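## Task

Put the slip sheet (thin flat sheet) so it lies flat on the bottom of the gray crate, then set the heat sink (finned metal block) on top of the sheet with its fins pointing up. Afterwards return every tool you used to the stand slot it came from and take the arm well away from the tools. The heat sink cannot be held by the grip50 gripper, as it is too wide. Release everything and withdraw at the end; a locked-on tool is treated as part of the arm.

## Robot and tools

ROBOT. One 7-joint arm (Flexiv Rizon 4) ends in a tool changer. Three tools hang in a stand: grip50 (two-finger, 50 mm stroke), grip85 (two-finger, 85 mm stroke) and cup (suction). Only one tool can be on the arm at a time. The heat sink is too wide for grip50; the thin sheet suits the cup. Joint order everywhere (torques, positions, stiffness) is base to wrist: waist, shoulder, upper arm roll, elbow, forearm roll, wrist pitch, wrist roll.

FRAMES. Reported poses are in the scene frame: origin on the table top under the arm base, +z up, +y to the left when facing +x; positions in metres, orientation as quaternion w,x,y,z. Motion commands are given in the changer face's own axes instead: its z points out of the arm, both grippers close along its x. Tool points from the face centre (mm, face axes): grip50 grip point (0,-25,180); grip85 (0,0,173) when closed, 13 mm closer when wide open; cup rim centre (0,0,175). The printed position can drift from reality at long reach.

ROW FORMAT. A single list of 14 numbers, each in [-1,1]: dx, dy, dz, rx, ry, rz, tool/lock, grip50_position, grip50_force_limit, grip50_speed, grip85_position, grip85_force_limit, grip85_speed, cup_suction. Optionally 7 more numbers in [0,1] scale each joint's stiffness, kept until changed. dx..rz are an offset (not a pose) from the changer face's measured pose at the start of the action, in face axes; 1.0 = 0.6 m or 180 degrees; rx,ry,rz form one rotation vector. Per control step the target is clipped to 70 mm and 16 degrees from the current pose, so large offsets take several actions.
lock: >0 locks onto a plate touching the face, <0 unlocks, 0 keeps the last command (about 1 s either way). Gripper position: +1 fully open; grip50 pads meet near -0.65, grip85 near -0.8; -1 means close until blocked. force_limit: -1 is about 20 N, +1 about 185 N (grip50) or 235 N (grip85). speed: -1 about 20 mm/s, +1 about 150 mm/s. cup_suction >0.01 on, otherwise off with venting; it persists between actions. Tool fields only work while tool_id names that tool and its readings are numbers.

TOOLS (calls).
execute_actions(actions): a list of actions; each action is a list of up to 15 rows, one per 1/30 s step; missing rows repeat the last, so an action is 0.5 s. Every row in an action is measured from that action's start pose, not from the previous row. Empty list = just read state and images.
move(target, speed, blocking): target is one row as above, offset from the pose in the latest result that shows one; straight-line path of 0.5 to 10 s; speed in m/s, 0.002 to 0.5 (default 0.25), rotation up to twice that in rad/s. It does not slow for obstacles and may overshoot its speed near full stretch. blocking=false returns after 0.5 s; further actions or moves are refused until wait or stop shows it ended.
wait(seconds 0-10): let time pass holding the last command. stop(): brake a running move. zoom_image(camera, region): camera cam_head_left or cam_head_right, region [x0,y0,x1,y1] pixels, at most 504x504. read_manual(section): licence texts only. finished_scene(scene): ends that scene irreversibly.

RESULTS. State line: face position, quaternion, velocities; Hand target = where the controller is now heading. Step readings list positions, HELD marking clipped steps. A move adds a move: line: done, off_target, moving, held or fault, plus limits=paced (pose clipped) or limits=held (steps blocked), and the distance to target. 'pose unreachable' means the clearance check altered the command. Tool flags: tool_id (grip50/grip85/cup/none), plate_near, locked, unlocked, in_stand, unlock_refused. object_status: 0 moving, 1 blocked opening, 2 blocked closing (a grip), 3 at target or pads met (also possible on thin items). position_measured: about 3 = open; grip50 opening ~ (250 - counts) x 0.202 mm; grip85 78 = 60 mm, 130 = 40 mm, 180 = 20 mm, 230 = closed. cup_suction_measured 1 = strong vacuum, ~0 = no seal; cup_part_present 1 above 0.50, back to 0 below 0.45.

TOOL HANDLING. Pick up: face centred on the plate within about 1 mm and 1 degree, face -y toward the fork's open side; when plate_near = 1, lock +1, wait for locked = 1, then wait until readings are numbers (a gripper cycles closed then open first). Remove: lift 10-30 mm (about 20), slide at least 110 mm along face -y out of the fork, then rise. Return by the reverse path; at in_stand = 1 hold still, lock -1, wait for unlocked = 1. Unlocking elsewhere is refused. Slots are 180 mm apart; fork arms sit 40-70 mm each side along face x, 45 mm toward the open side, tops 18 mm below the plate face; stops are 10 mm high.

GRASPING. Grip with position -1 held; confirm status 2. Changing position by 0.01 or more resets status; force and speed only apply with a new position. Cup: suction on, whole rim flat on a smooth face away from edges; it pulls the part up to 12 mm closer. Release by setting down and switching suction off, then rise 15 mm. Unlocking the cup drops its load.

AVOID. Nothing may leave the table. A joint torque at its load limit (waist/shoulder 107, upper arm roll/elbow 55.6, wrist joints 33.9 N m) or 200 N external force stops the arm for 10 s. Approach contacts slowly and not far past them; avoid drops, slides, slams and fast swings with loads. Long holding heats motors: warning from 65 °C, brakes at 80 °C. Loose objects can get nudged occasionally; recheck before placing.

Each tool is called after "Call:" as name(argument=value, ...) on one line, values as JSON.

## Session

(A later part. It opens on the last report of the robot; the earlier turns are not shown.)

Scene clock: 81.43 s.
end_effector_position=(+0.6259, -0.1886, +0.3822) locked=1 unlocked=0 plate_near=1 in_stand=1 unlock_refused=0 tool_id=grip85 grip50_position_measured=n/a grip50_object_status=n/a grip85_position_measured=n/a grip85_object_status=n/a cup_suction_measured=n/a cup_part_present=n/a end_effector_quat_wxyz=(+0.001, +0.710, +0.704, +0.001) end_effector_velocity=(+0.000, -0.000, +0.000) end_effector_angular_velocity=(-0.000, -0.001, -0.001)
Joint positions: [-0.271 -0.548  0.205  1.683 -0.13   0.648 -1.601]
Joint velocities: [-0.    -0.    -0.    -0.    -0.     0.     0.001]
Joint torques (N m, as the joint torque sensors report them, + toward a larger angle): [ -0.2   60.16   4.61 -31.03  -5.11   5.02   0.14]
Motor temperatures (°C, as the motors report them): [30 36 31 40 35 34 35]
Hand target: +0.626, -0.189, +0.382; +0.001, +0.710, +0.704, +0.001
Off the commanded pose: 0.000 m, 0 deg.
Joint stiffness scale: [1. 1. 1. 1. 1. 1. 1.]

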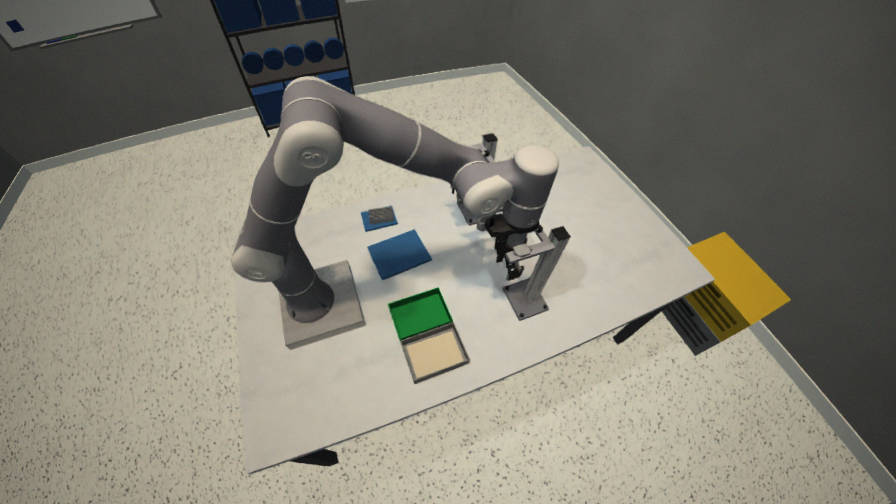

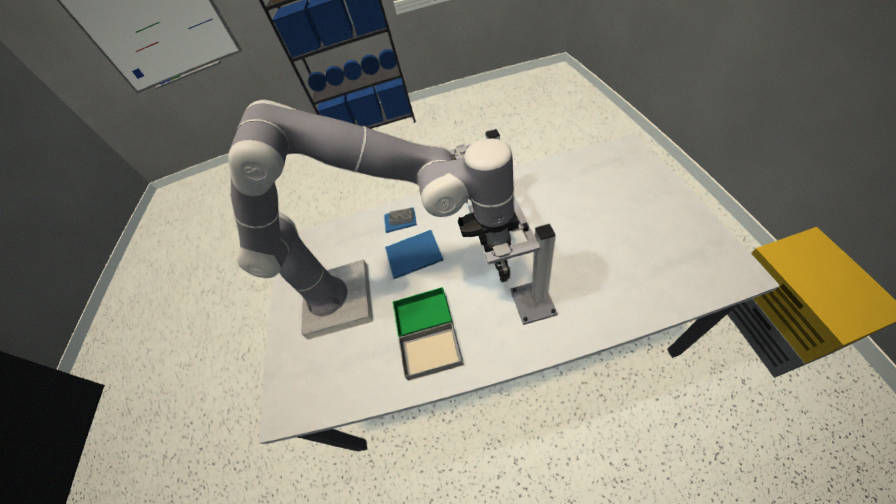

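Call:
move(target=[0,0,-0.0333,0,0,0,0,0,0,0,1,0,1,0], speed=0.08)

Call:
move(target=[0,-0.205,0,0,0,0,0,0,0,0,1,0,1,0], speed=0.2)

Scene clock: 82.43 s.
end_effector_position=(+0.6258, -0.1885, +0.4022) locked=1 unlocked=0 plate_near=1 in_stand=0 unlock_refused=0 tool_id=grip85 grip50_position_measured=n/a grip50_object_status=n/a grip85_position_measured=3 grip85_object_status=3 cup_suction_measured=n/a cup_part_present=n/a end_effector_quat_wxyz=(+0.002, +0.710, +0.704, +0.001) end_effector_velocity=(-0.000, +0.000, -0.000) end_effector_angular_velocity=(+0.000, +0.001, +0.000)
Joint positions: [-0.274 -0.522  0.211  1.665 -0.124  0.605 -1.605]
Joint velocities: [-0.    -0.     0.     0.     0.    -0.001 -0.001]
Joint torques (N m, as the joint torque sensors report them, + toward a larger angle): [ -1.72  60.     5.24 -34.31  -4.95   4.99  -0.75]
Motor temperatures (°C, as the motors report them): [30 36 31 40 35 34 35]
Hand target: +0.626, -0.189, +0.402; +0.001, +0.710, +0.704, +0.001
Off the commanded pose: 0.000 m, 0 deg.
Joint stiffness scale: [1. 1. 1. 1. 1. 1. 1.]
move: done

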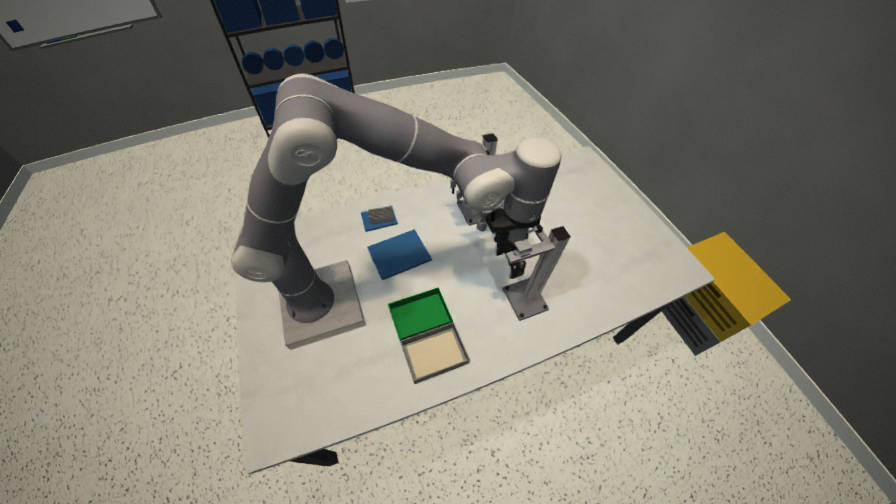

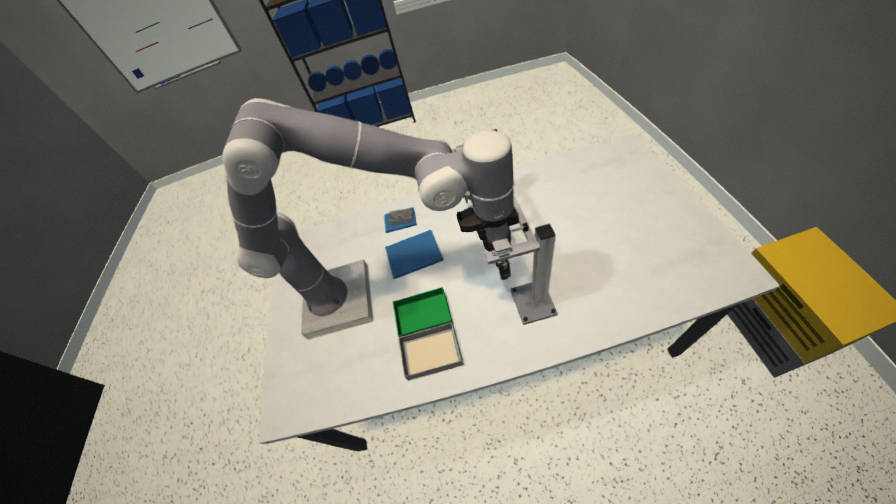

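Scene clock: 83.43 s.
end_effector_position=(+0.5028, -0.1872, +0.4011) locked=1 unlocked=0 plate_near=1 in_stand=0 unlock_refused=0 tool_id=grip85 grip50_position_measured=n/a grip50_object_status=n/a grip85_position_measured=3 grip85_object_status=3 cup_suction_measured=n/a cup_part_present=n/a end_effector_quat_wxyz=(+0.001, +0.711, +0.704, +0.001) end_effector_velocity=(-0.001, +0.000, -0.001) end_effector_angular_velocity=(+0.000, +0.002, +0.001)
Joint positions: [-0.352 -0.279  0.238  2.033 -0.084  0.733 -1.65 ]
Joint velocities: [-0.     0.    -0.     0.002  0.    -0.    -0.002]
Joint torques (N m, as the joint torque sensors report them, + toward a larger angle): [ -0.75  46.07   3.48 -31.08  -4.46   6.63  -0.76]
Motor temperatures (°C, as the motors report them): [30 36 31 40 35 34 35]
Hand target: +0.503, -0.187, +0.401; +0.002, +0.710, +0.704, +0.001
Off the commanded pose: 0.001 m, 0 deg.
Joint stiffness scale: [1. 1. 1. 1. 1. 1. 1.]
move: done

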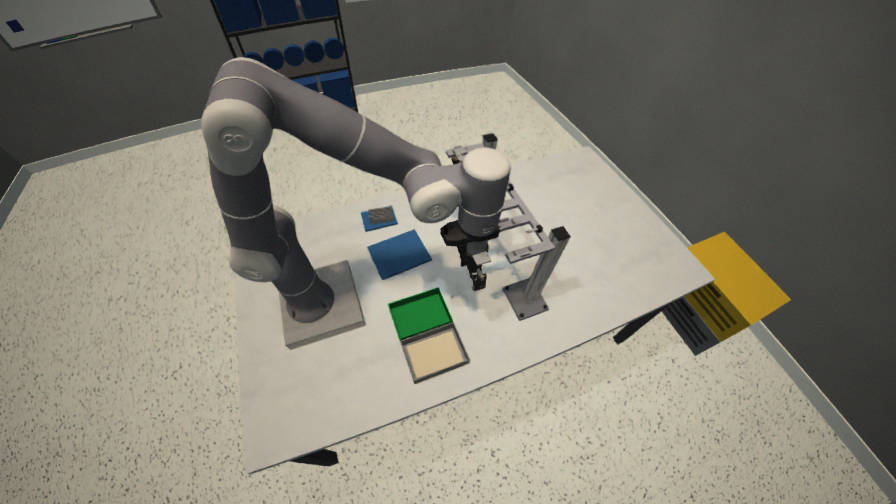

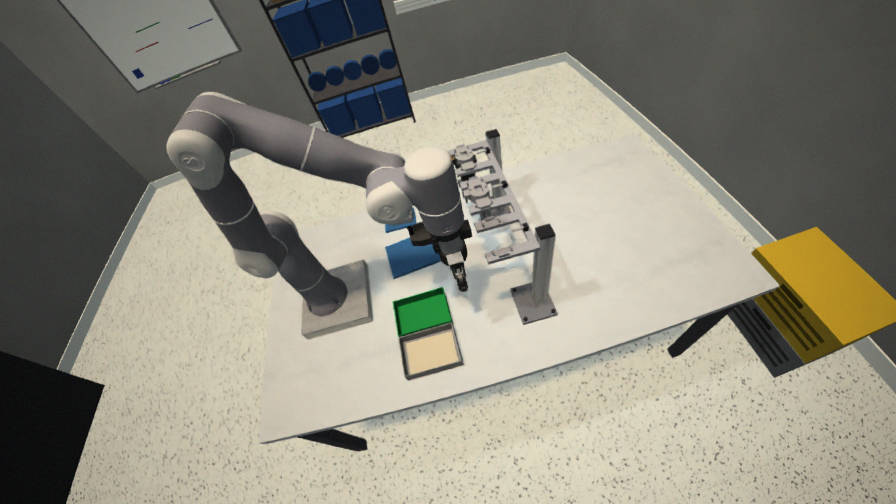

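Call:
zoom_image(camera="cam_head_left", region=[430, 210, 530, 300])

Call:
zoom_image(camera="cam_head_right", region=[400, 210, 500, 300])

Region (430, 210, 530, 300) of cam_head_left's 896x504 image, scaled by 5.040, with more detail than that image has; it fills the top 454 rows of this view, and the rest is white.

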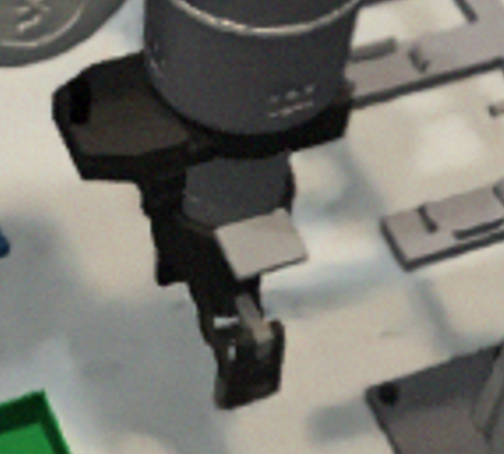

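Region (400, 210, 500, 300) of cam_head_right's 896x504 image, scaled by 5.040, with more detail than that image has; it fills the top 454 rows of this view, and the rest is white.

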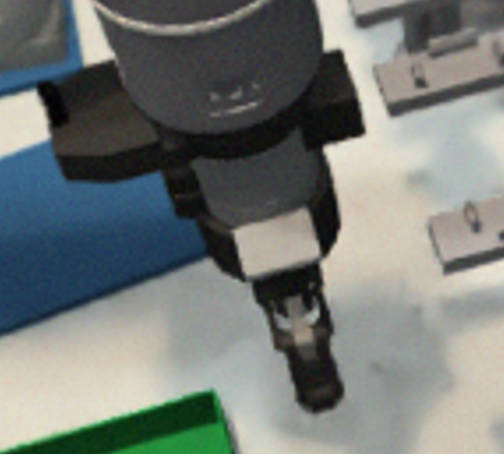

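Call:
move(target=[0.8375,-0.2863,0.2435,0,0,0.05,0,0,0,0,1,0,1,0], speed=0.35)

Scene clock: 86.43 s.
end_effector_position=(+0.3390, +0.3158, +0.2536) locked=1 unlocked=0 plate_near=1 in_stand=0 unlock_refused=0 tool_id=grip85 grip50_position_measured=n/a grip50_object_status=n/a grip85_position_measured=3 grip85_object_status=3 cup_suction_measured=n/a cup_part_present=n/a end_effector_quat_wxyz=(+0.004, +0.763, +0.646, +0.001) end_effector_velocity=(+0.000, +0.000, +0.000) end_effector_angular_velocity=(+0.000, -0.003, -0.002)
Joint positions: [ 0.543 -0.508  0.359  2.356 -0.536  1.221 -0.058]
Joint velocities: [ 0.004  0.001 -0.004  0.001 -0.003  0.002  0.004]
Joint torques (N m, as the joint torque sensors report them, + toward a larger angle): [  1.6   42.12   6.93 -18.76  -2.89   6.67   1.1 ]
Motor temperatures (°C, as the motors report them): [30 36 31 41 35 34 35]
Hand target: +0.339, +0.316, +0.254; +0.004, +0.764, +0.646, +0.001
Off the commanded pose: 0.003 m, 0 deg.
Joint stiffness scale: [1. 1. 1. 1. 1. 1. 1.]
move: done

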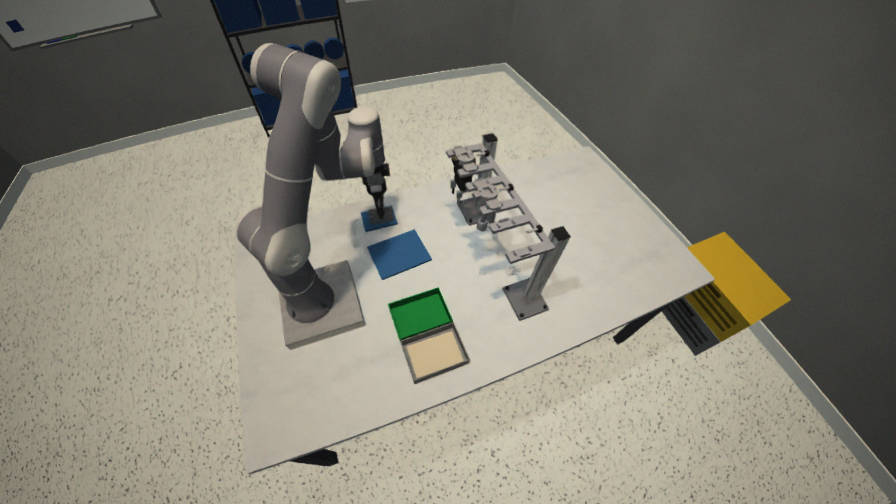

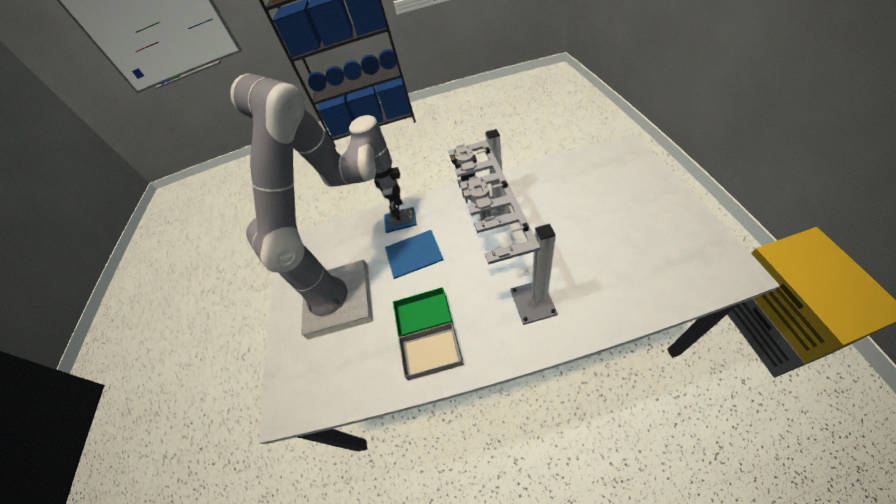

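Call:
zoom_image(camera="cam_head_left", region=[345, 170, 415, 240])

Call:
zoom_image(camera="cam_head_right", region=[362, 170, 432, 240])

Region (345, 170, 415, 240) of cam_head_left's 896x504 image, scaled by 7.200, with more detail than that image has.

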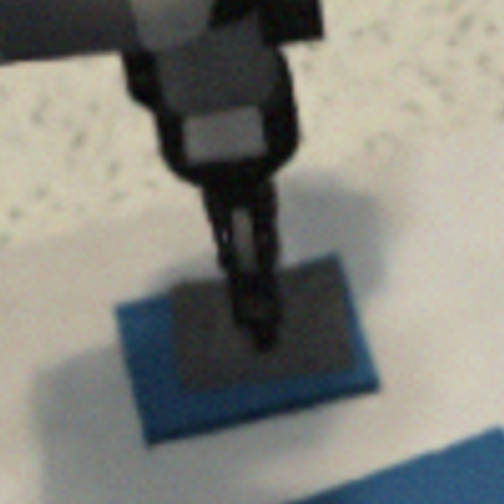

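Region (362, 170, 432, 240) of cam_head_right's 896x504 image, scaled by 7.200, with more detail than that image has.

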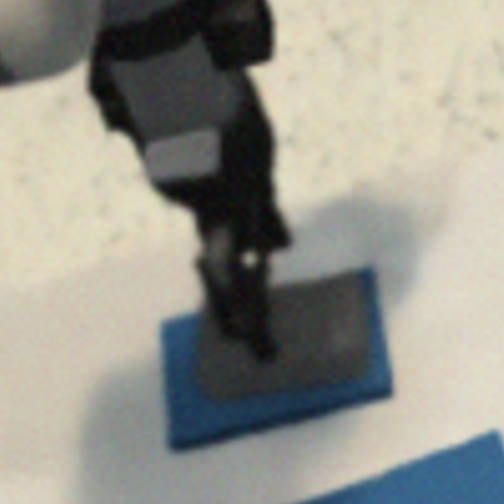

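Call:
move(target=[0.0025,0.003,0.0477,0.0024,0.0012,0,0,0,0,0,1,0,1,0], speed=0.06)

Call:
zoom_image(camera="cam_head_left", region=[345, 170, 415, 240])

Call:
zoom_image(camera="cam_head_right", region=[362, 170, 432, 240])

Scene clock: 89.13 s.
end_effector_position=(+0.3413, +0.3169, +0.2251) locked=1 unlocked=0 plate_near=1 in_stand=0 unlock_refused=0 tool_id=grip85 grip50_position_measured=n/a grip50_object_status=n/a grip85_position_measured=3 grip85_object_status=3 cup_suction_measured=n/a cup_part_present=n/a end_effector_quat_wxyz=(-0.000, +0.763, +0.646, -0.000) end_effector_velocity=(+0.000, -0.000, -0.000) end_effector_angular_velocity=(+0.000, -0.001, -0.001)
Joint positions: [ 0.589 -0.58   0.282  2.358 -0.597  1.304 -0.02 ]
Joint velocities: [ 0.003 -0.    -0.003  0.001 -0.     0.003  0.001]
Joint torques (N m, as the joint torque sensors report them, + toward a larger angle): [  1.82  43.27   6.51 -16.81  -2.49   6.78   1.16]
Motor temperatures (°C, as the motors report them): [30 36 31 40 35 34 35]
Hand target: +0.341, +0.317, +0.225; -0.000, +0.763, +0.646, -0.000
Off the commanded pose: 0.000 m, 0 deg.
Joint stiffness scale: [1. 1. 1. 1. 1. 1. 1.]
move: done

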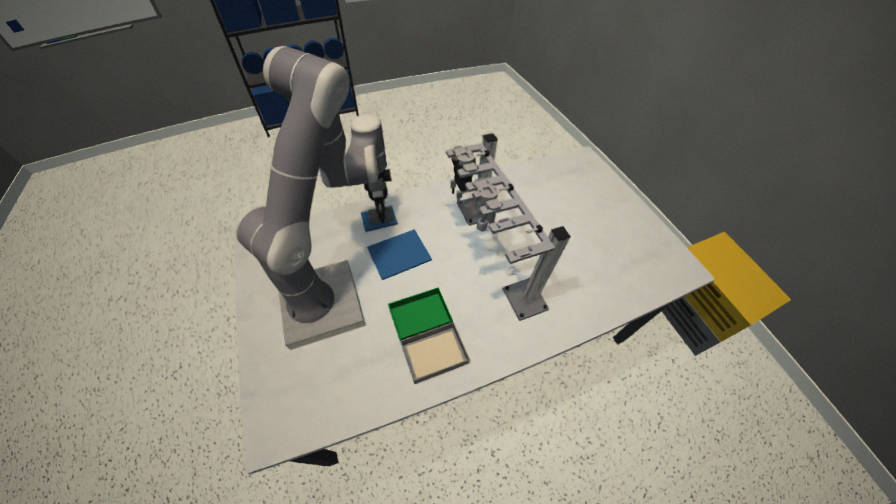

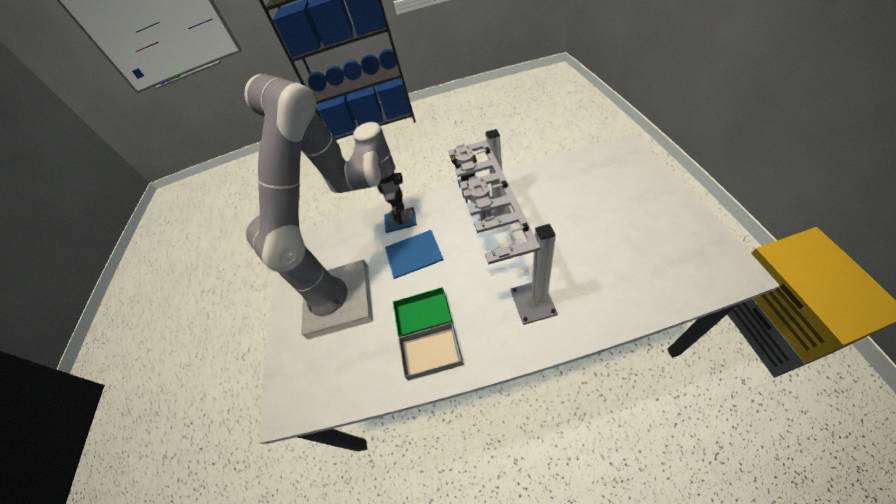

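Region (345, 170, 415, 240) of cam_head_left's 896x504 image, scaled by 7.200, with more detail than that image has.

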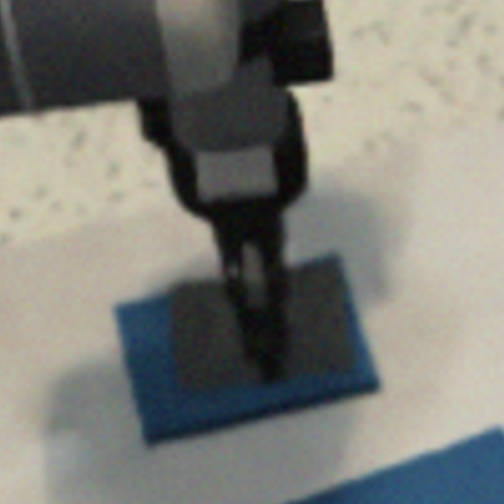

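Region (362, 170, 432, 240) of cam_head_right's 896x504 image, scaled by 7.200, with more detail than that image has.

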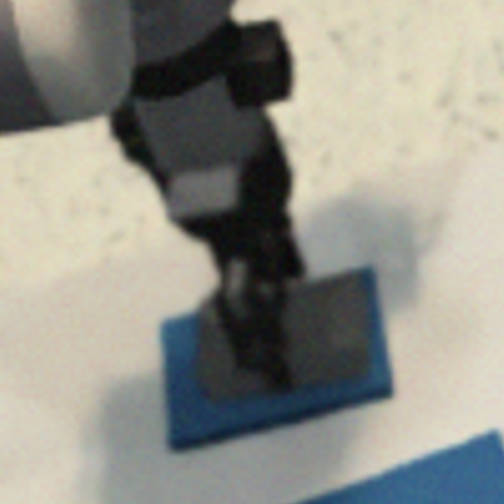

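Call:
execute_actions(actions=[[[0,0,0.0015,0,0,0,0,0,0,0,1,-0.5,-0.5,0],[0,0,0.003,0,0,0,0,0,0,0,1,-0.5,-0.5,0],[0,0,0.0045,0,0,0,0,0,0,0,1,-0.5,-0.5,0],[0,0,0.006,0,0,0,0,0,0,0,1,-0.5,-0.5,0],[0,0,0.0065,0,0,0,0,0,0,0,1,-0.5,-0.5,0],[0,0,0.0065,0,0,0,0,0,0,0,1,-0.5,-0.5,0],[0,0,0.0065,0,0,0,0,0,0,0,-1,-0.5,-0.5,0]],[[0,0,0,0,0,0,0,0,0,0,-1,-0.5,-0.5,0]]])

Scene clock: 90.57 s.
end_effector_position=(+0.3414, +0.3169, +0.2214) locked=1 unlocked=0 plate_near=1 in_stand=0 unlock_refused=0 tool_id=grip85 grip50_position_measured=n/a grip50_object_status=n/a grip85_position_measured=80 grip85_object_status=0 cup_suction_measured=n/a cup_part_present=n/a end_effector_quat_wxyz=(+0.000, +0.763, +0.646, -0.000) end_effector_velocity=(+0.000, +0.000, +0.000) end_effector_angular_velocity=(+0.000, -0.000, +0.001)
Joint positions: [ 0.598 -0.589  0.269  2.359 -0.606  1.316 -0.014]
Joint velocities: [-0.     0.     0.    -0.    -0.     0.    -0.001]
Joint torques (N m, as the joint torque sensors report them, + toward a larger angle): [ -0.08  42.52   7.3  -16.22  -1.99   5.88   0.14]
Motor temperatures (°C, as the motors report them): [30 36 31 40 35 34 35]
Hand target: +0.341, +0.317, +0.221; +0.000, +0.763, +0.646, -0.000
Off the commanded pose: 0.000 m, 0 deg.
Joint stiffness scale: [1. 1. 1. 1. 1. 1. 1.]
Step readings (end_effector_position; steps 1 to 15: 1st action; 16 to 30: 2nd action):
0: (+0.3413, +0.3169, +0.2251)
1: (+0.3414, +0.3169, +0.2249)
2: (+0.3414, +0.3169, +0.2245)
4: (+0.3414, +0.3169, +0.2230)
8: (+0.3413, +0.3168, +0.2213)
15: (+0.3414, +0.3169, +0.2212)
16: (+0.3414, +0.3169, +0.2212)
17: (+0.3414, +0.3169, +0.2212)
19: (+0.3414, +0.3169, +0.2212)
23: (+0.3414, +0.3169, +0.2212)
30: end_effector_position above

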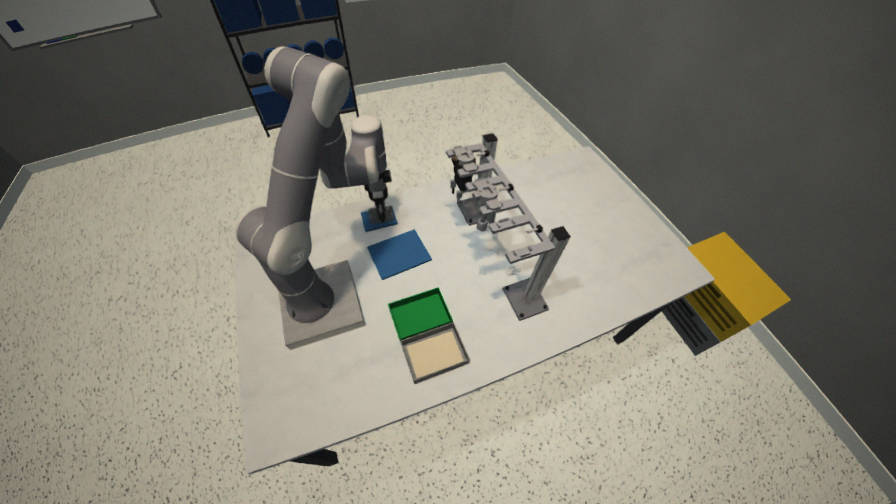

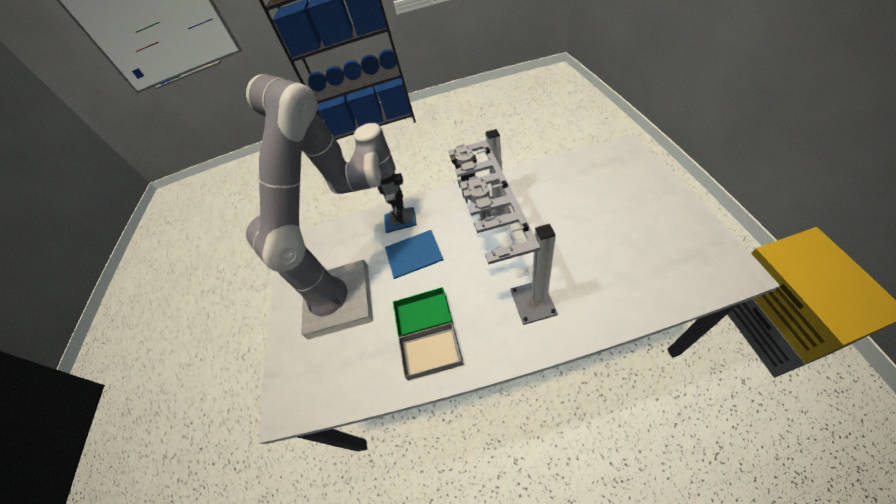

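Call:
wait(seconds=0)

Call:
zoom_image(camera="cam_head_left", region=[345, 170, 415, 240])

Scene clock: 91.20 s.
end_effector_position=(+0.3414, +0.3169, +0.2214) locked=1 unlocked=0 plate_near=1 in_stand=0 unlock_refused=0 tool_id=grip85 grip50_position_measured=n/a grip50_object_status=n/a grip85_position_measured=80 grip85_object_status=2 cup_suction_measured=n/a cup_part_present=n/a end_effector_quat_wxyz=(+0.000, +0.763, +0.646, -0.000) end_effector_velocity=(+0.000, -0.000, +0.000) end_effector_angular_velocity=(-0.000, -0.000, -0.001)
Joint positions: [ 0.598 -0.589  0.269  2.359 -0.606  1.316 -0.014]
Joint velocities: [-0.    -0.    -0.    -0.     0.    -0.     0.001]
Joint torques (N m, as the joint torque sensors report them, + toward a larger angle): [ -0.58  42.46   7.12 -16.3   -1.9    5.84   0.21]
Motor temperatures (°C, as the motors report them): [30 36 31 40 35 34 35]
Hand target: +0.341, +0.317, +0.221; +0.000, +0.763, +0.646, -0.000
Off the commanded pose: 0.000 m, 0 deg.
Joint stiffness scale: [1. 1. 1. 1. 1. 1. 1.]

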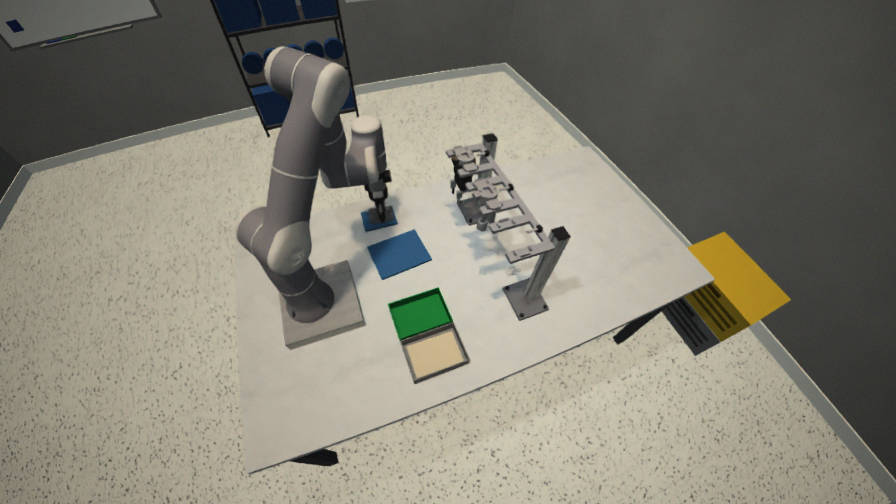

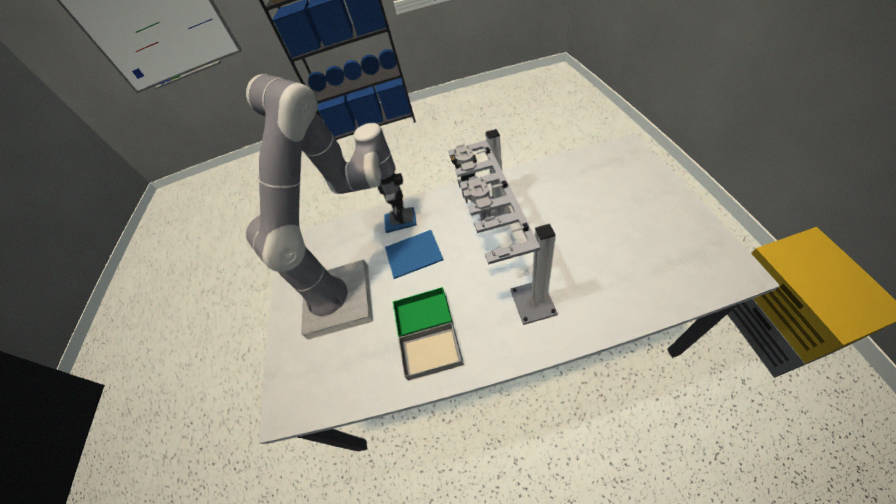

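Region (345, 170, 415, 240) of cam_head_left's 896x504 image, scaled by 7.200, with more detail than that image has.

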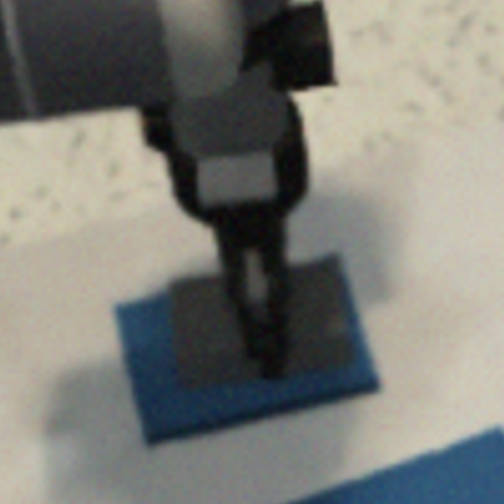

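Call:
move(target=[0,0,-0.04,0,0,0,0,0,0,0,-1,-0.5,-0.5,0], speed=0.08)

Scene clock: 92.13 s.
end_effector_position=(+0.3413, +0.3168, +0.2452) locked=1 unlocked=0 plate_near=1 in_stand=0 unlock_refused=0 tool_id=grip85 grip50_position_measured=n/a grip50_object_status=n/a grip85_position_measured=80 grip85_object_status=2 cup_suction_measured=n/a cup_part_present=n/a end_effector_quat_wxyz=(+0.000, +0.763, +0.646, -0.000) end_effector_velocity=(-0.000, +0.000, +0.000) end_effector_angular_velocity=(-0.000, +0.001, +0.000)
Joint positions: [ 0.547 -0.534  0.346  2.35  -0.547  1.241 -0.056]
Joint velocities: [-0.002  0.     0.003 -0.001  0.    -0.002 -0.   ]
Joint torques (N m, as the joint torque sensors report them, + toward a larger angle): [ -1.58  44.25   8.81 -19.99  -1.87   5.19  -0.72]
Motor temperatures (°C, as the motors report them): [30 36 31 40 35 34 35]
Hand target: +0.341, +0.317, +0.245; +0.000, +0.763, +0.646, -0.000
Off the commanded pose: 0.000 m, 0 deg.
Joint stiffness scale: [1. 1. 1. 1. 1. 1. 1.]
move: done

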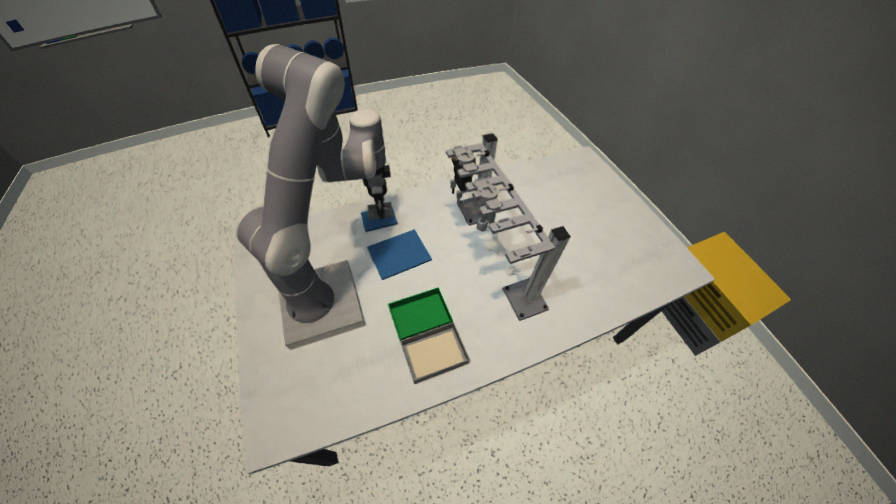

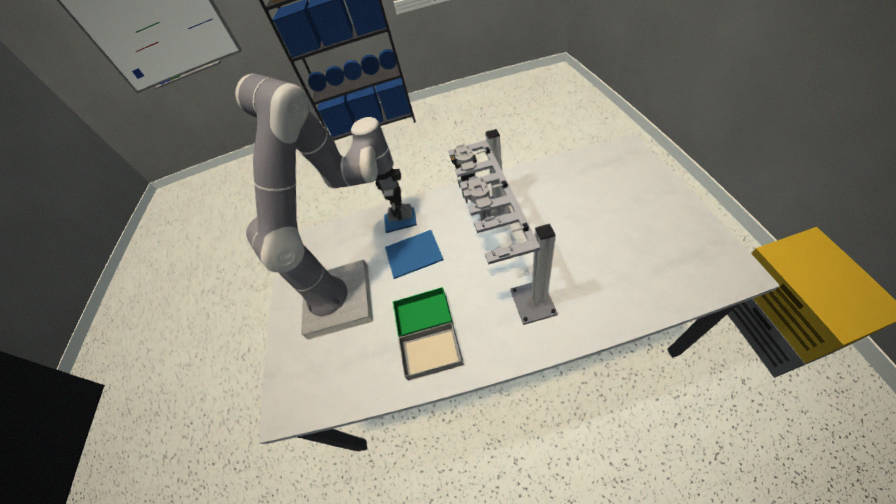

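Call:
move(target=[-0.4978,0.2247,-0.083,0,0,-0.0528,0,0,0,0,-1,-0.5,-0.5,0], speed=0.3)

Scene clock: 93.97 s.
end_effector_position=(+0.4232, +0.0002, +0.2936) locked=1 unlocked=0 plate_near=1 in_stand=0 unlock_refused=0 tool_id=grip85 grip50_position_measured=n/a grip50_object_status=n/a grip85_position_measured=80 grip85_object_status=2 cup_suction_measured=n/a cup_part_present=n/a end_effector_quat_wxyz=(-0.001, +0.707, +0.707, -0.001) end_effector_velocity=(+0.000, -0.000, +0.000) end_effector_angular_velocity=(+0.001, +0.002, +0.002)
Joint positions: [-0.171 -0.334  0.394  2.433 -0.301  1.151 -1.112]
Joint velocities: [-0.003 -0.001  0.003 -0.002  0.003 -0.004 -0.005]
Joint torques (N m, as the joint torque sensors report them, + toward a larger angle): [ -1.5   36.24   5.22 -22.65  -2.4    5.28  -0.57]
Motor temperatures (°C, as the motors report them): [30 36 31 40 35 34 35]
Hand target: +0.423, +0.000, +0.294; -0.002, +0.707, +0.707, -0.001
Off the commanded pose: 0.002 m, 0 deg.
Joint stiffness scale: [1. 1. 1. 1. 1. 1. 1.]
move: done

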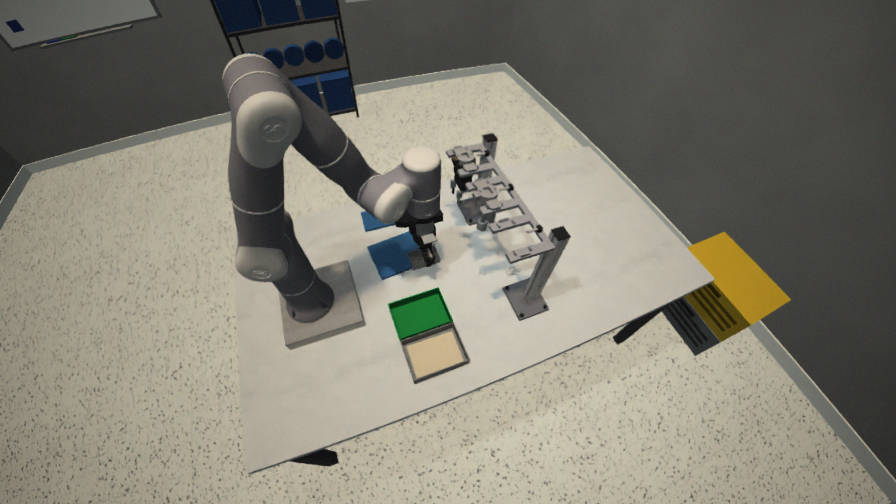

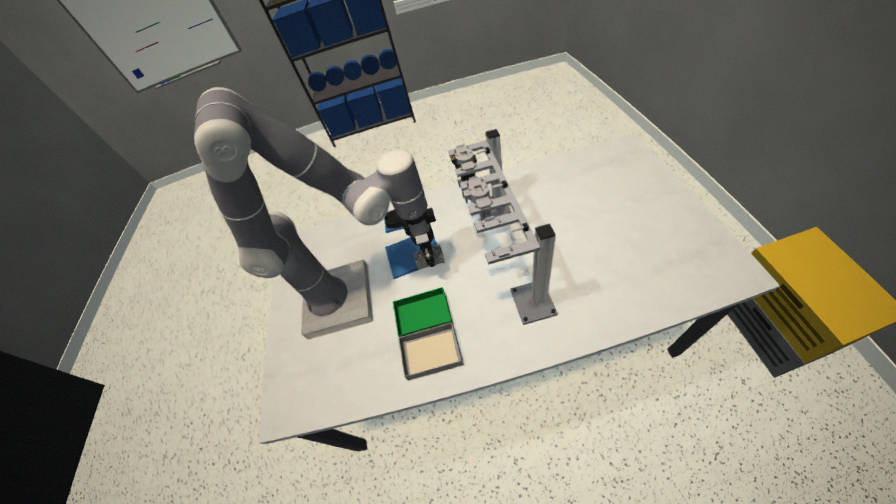

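Call:
zoom_image(camera="cam_head_left", region=[390, 215, 460, 285])

Call:
zoom_image(camera="cam_head_right", region=[390, 215, 460, 285])

Region (390, 215, 460, 285) of cam_head_left's 896x504 image, scaled by 7.200, with more detail than that image has.

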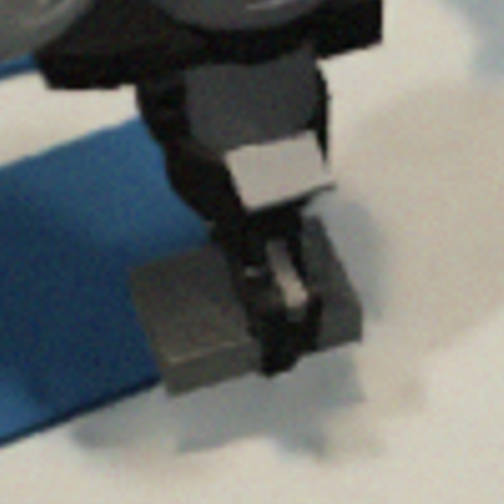

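Region (390, 215, 460, 285) of cam_head_right's 896x504 image, scaled by 7.200, with more detail than that image has.

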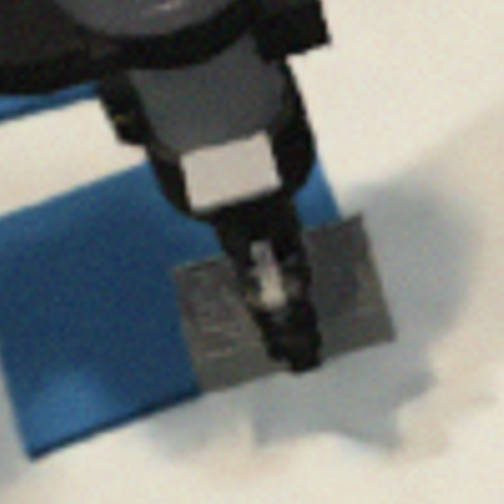

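Call:
move(target=[-0.5253,-0.1287,0.031,0,0,0,0,0,0,0,-1,-0.5,-0.5,0], speed=0.3)

Call:
zoom_image(camera="cam_head_left", region=[380, 290, 490, 395])

Call:
zoom_image(camera="cam_head_right", region=[375, 290, 485, 395])

Scene clock: 96.13 s.
end_effector_position=(+0.3450, -0.3135, +0.2740) locked=1 unlocked=0 plate_near=1 in_stand=0 unlock_refused=0 tool_id=grip85 grip50_position_measured=n/a grip50_object_status=n/a grip85_position_measured=80 grip85_object_status=2 cup_suction_measured=n/a cup_part_present=n/a end_effector_quat_wxyz=(-0.003, +0.708, +0.707, +0.000) end_effector_velocity=(+0.000, -0.001, +0.000) end_effector_angular_velocity=(+0.000, -0.000, +0.000)
Joint positions: [-0.722 -0.427  0.215  2.33  -0.216  1.161 -1.919]
Joint velocities: [-0.002 -0.001  0.001 -0.002  0.001 -0.001 -0.002]
Joint torques (N m, as the joint torque sensors report them, + toward a larger angle): [ -2.12  43.05   4.72 -22.13  -2.41   5.34  -0.46]
Motor temperatures (°C, as the motors report them): [30 36 31 40 35 34 35]
Hand target: +0.345, -0.314, +0.274; -0.003, +0.707, +0.707, +0.000
Off the commanded pose: 0.002 m, 0 deg.
Joint stiffness scale: [1. 1. 1. 1. 1. 1. 1.]
move: done

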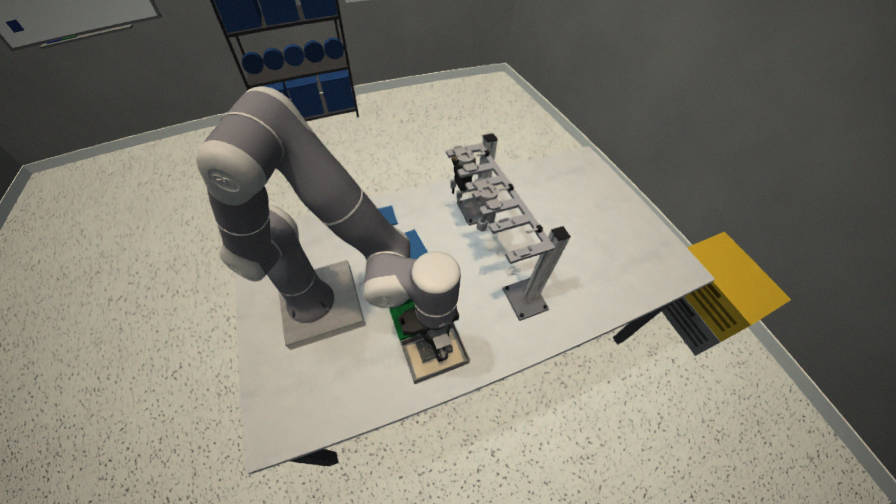

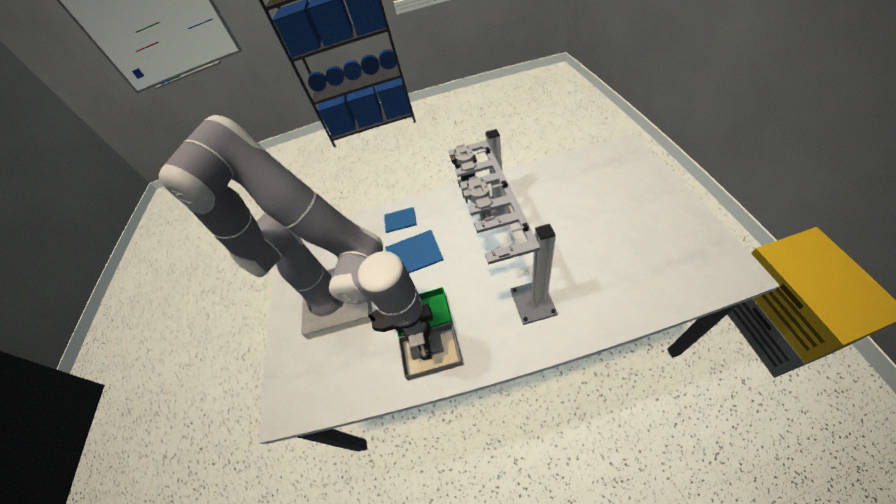

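Region (380, 290, 490, 395) of cam_head_left's 896x504 image, scaled by 4.582, with more detail than that image has; it fills the top 481 rows of this view, and the rest is white.

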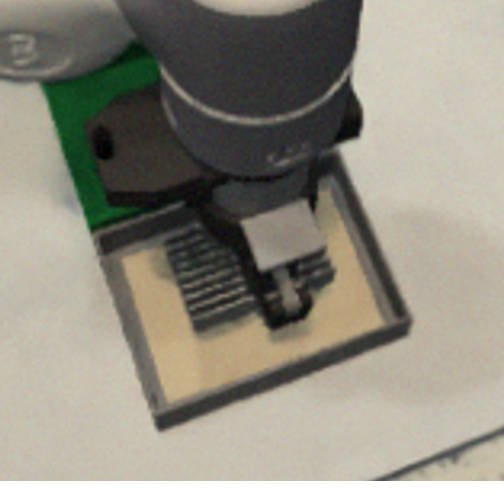

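Region (375, 290, 485, 395) of cam_head_right's 896x504 image, scaled by 4.582, with more detail than that image has; it fills the top 481 rows of this view, and the rest is white.

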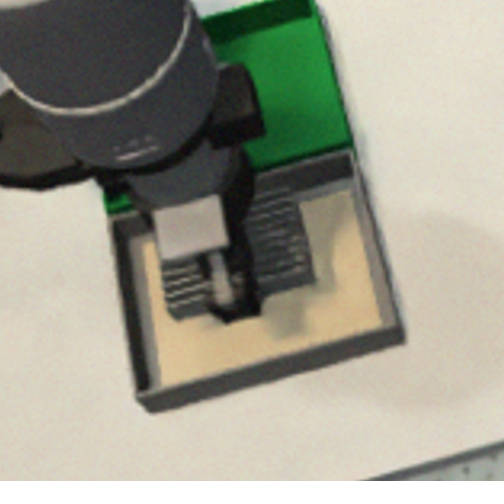

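Call:
move(target=[-0.0025,0.0017,0.08,-0.00135,-0.00135,0,0,0,0,0,-1,-0.5,-0.5,0], speed=0.08)

Call:
zoom_image(camera="cam_head_left", region=[380, 290, 490, 395])

Call:
zoom_image(camera="cam_head_right", region=[375, 290, 485, 395])

Scene clock: 97.43 s.
end_effector_position=(+0.3458, -0.3149, +0.2259) locked=1 unlocked=0 plate_near=1 in_stand=0 unlock_refused=0 tool_id=grip85 grip50_position_measured=n/a grip50_object_status=n/a grip85_position_measured=80 grip85_object_status=2 cup_suction_measured=n/a cup_part_present=n/a end_effector_quat_wxyz=(-0.000, +0.707, +0.707, -0.000) end_effector_velocity=(+0.000, -0.001, +0.000) end_effector_angular_velocity=(-0.002, -0.001, -0.001)
Joint positions: [-0.668 -0.557  0.135  2.345 -0.279  1.314 -1.874]
Joint velocities: [ 0.002 -0.    -0.003 -0.001  0.     0.002  0.001]
Joint torques (N m, as the joint torque sensors report them, + toward a larger angle): [  1.96  45.41   2.8  -17.6   -2.26   7.17   0.98]
Motor temperatures (°C, as the motors report them): [30 36 31 40 35 34 35]
Hand target: +0.346, -0.315, +0.226; +0.000, +0.708, +0.707, +0.000
Off the commanded pose: 0.000 m, 0 deg.
Joint stiffness scale: [1. 1. 1. 1. 1. 1. 1.]
move: done

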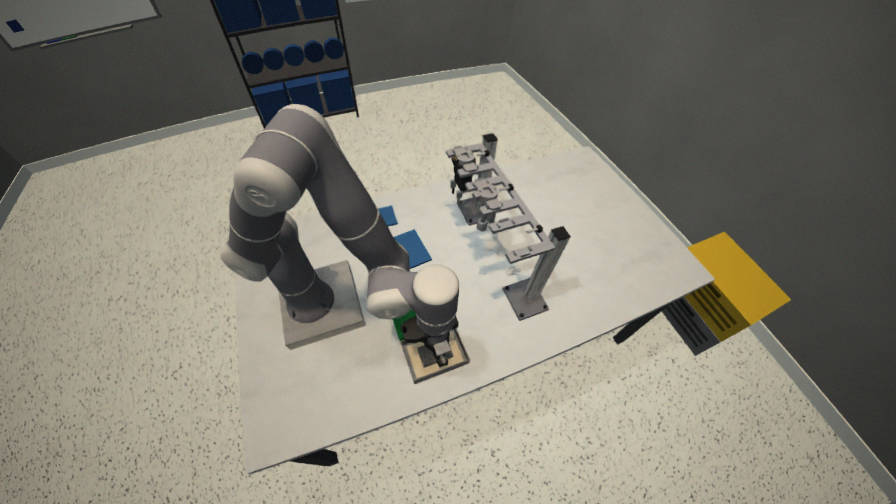

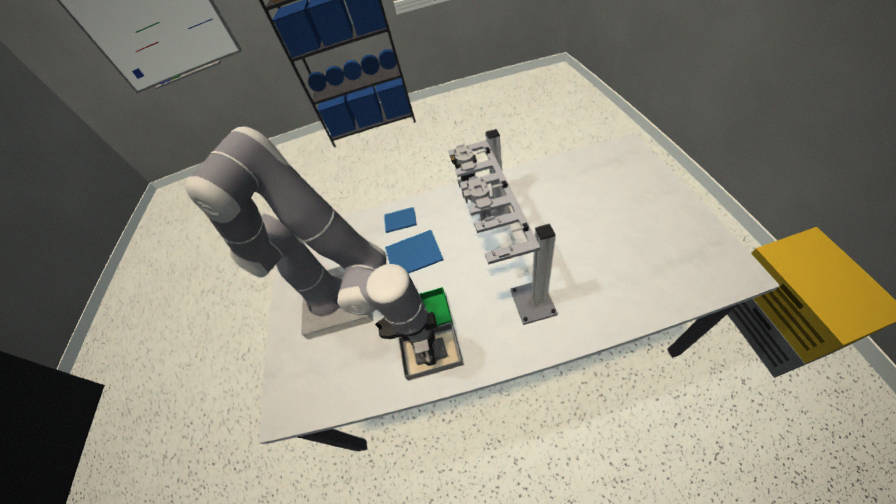

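Region (380, 290, 490, 395) of cam_head_left's 896x504 image, scaled by 4.582, with more detail than that image has; it fills the top 481 rows of this view, and the rest is white.

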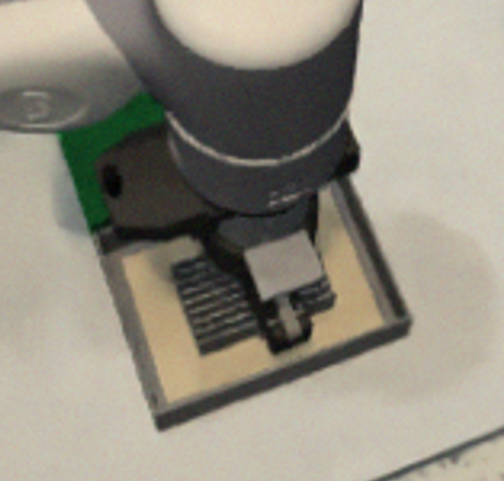

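Region (375, 290, 485, 395) of cam_head_right's 896x504 image, scaled by 4.582, with more detail than that image has; it fills the top 481 rows of this view, and the rest is white.

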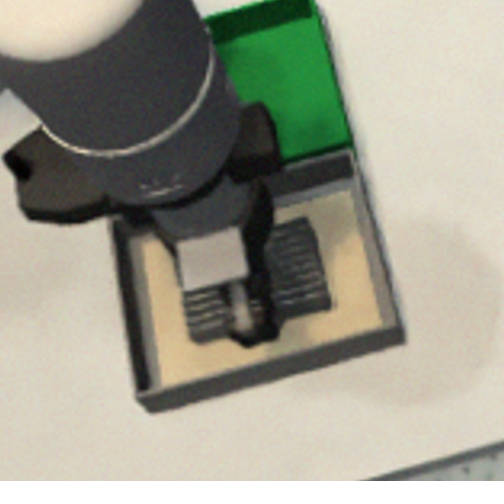

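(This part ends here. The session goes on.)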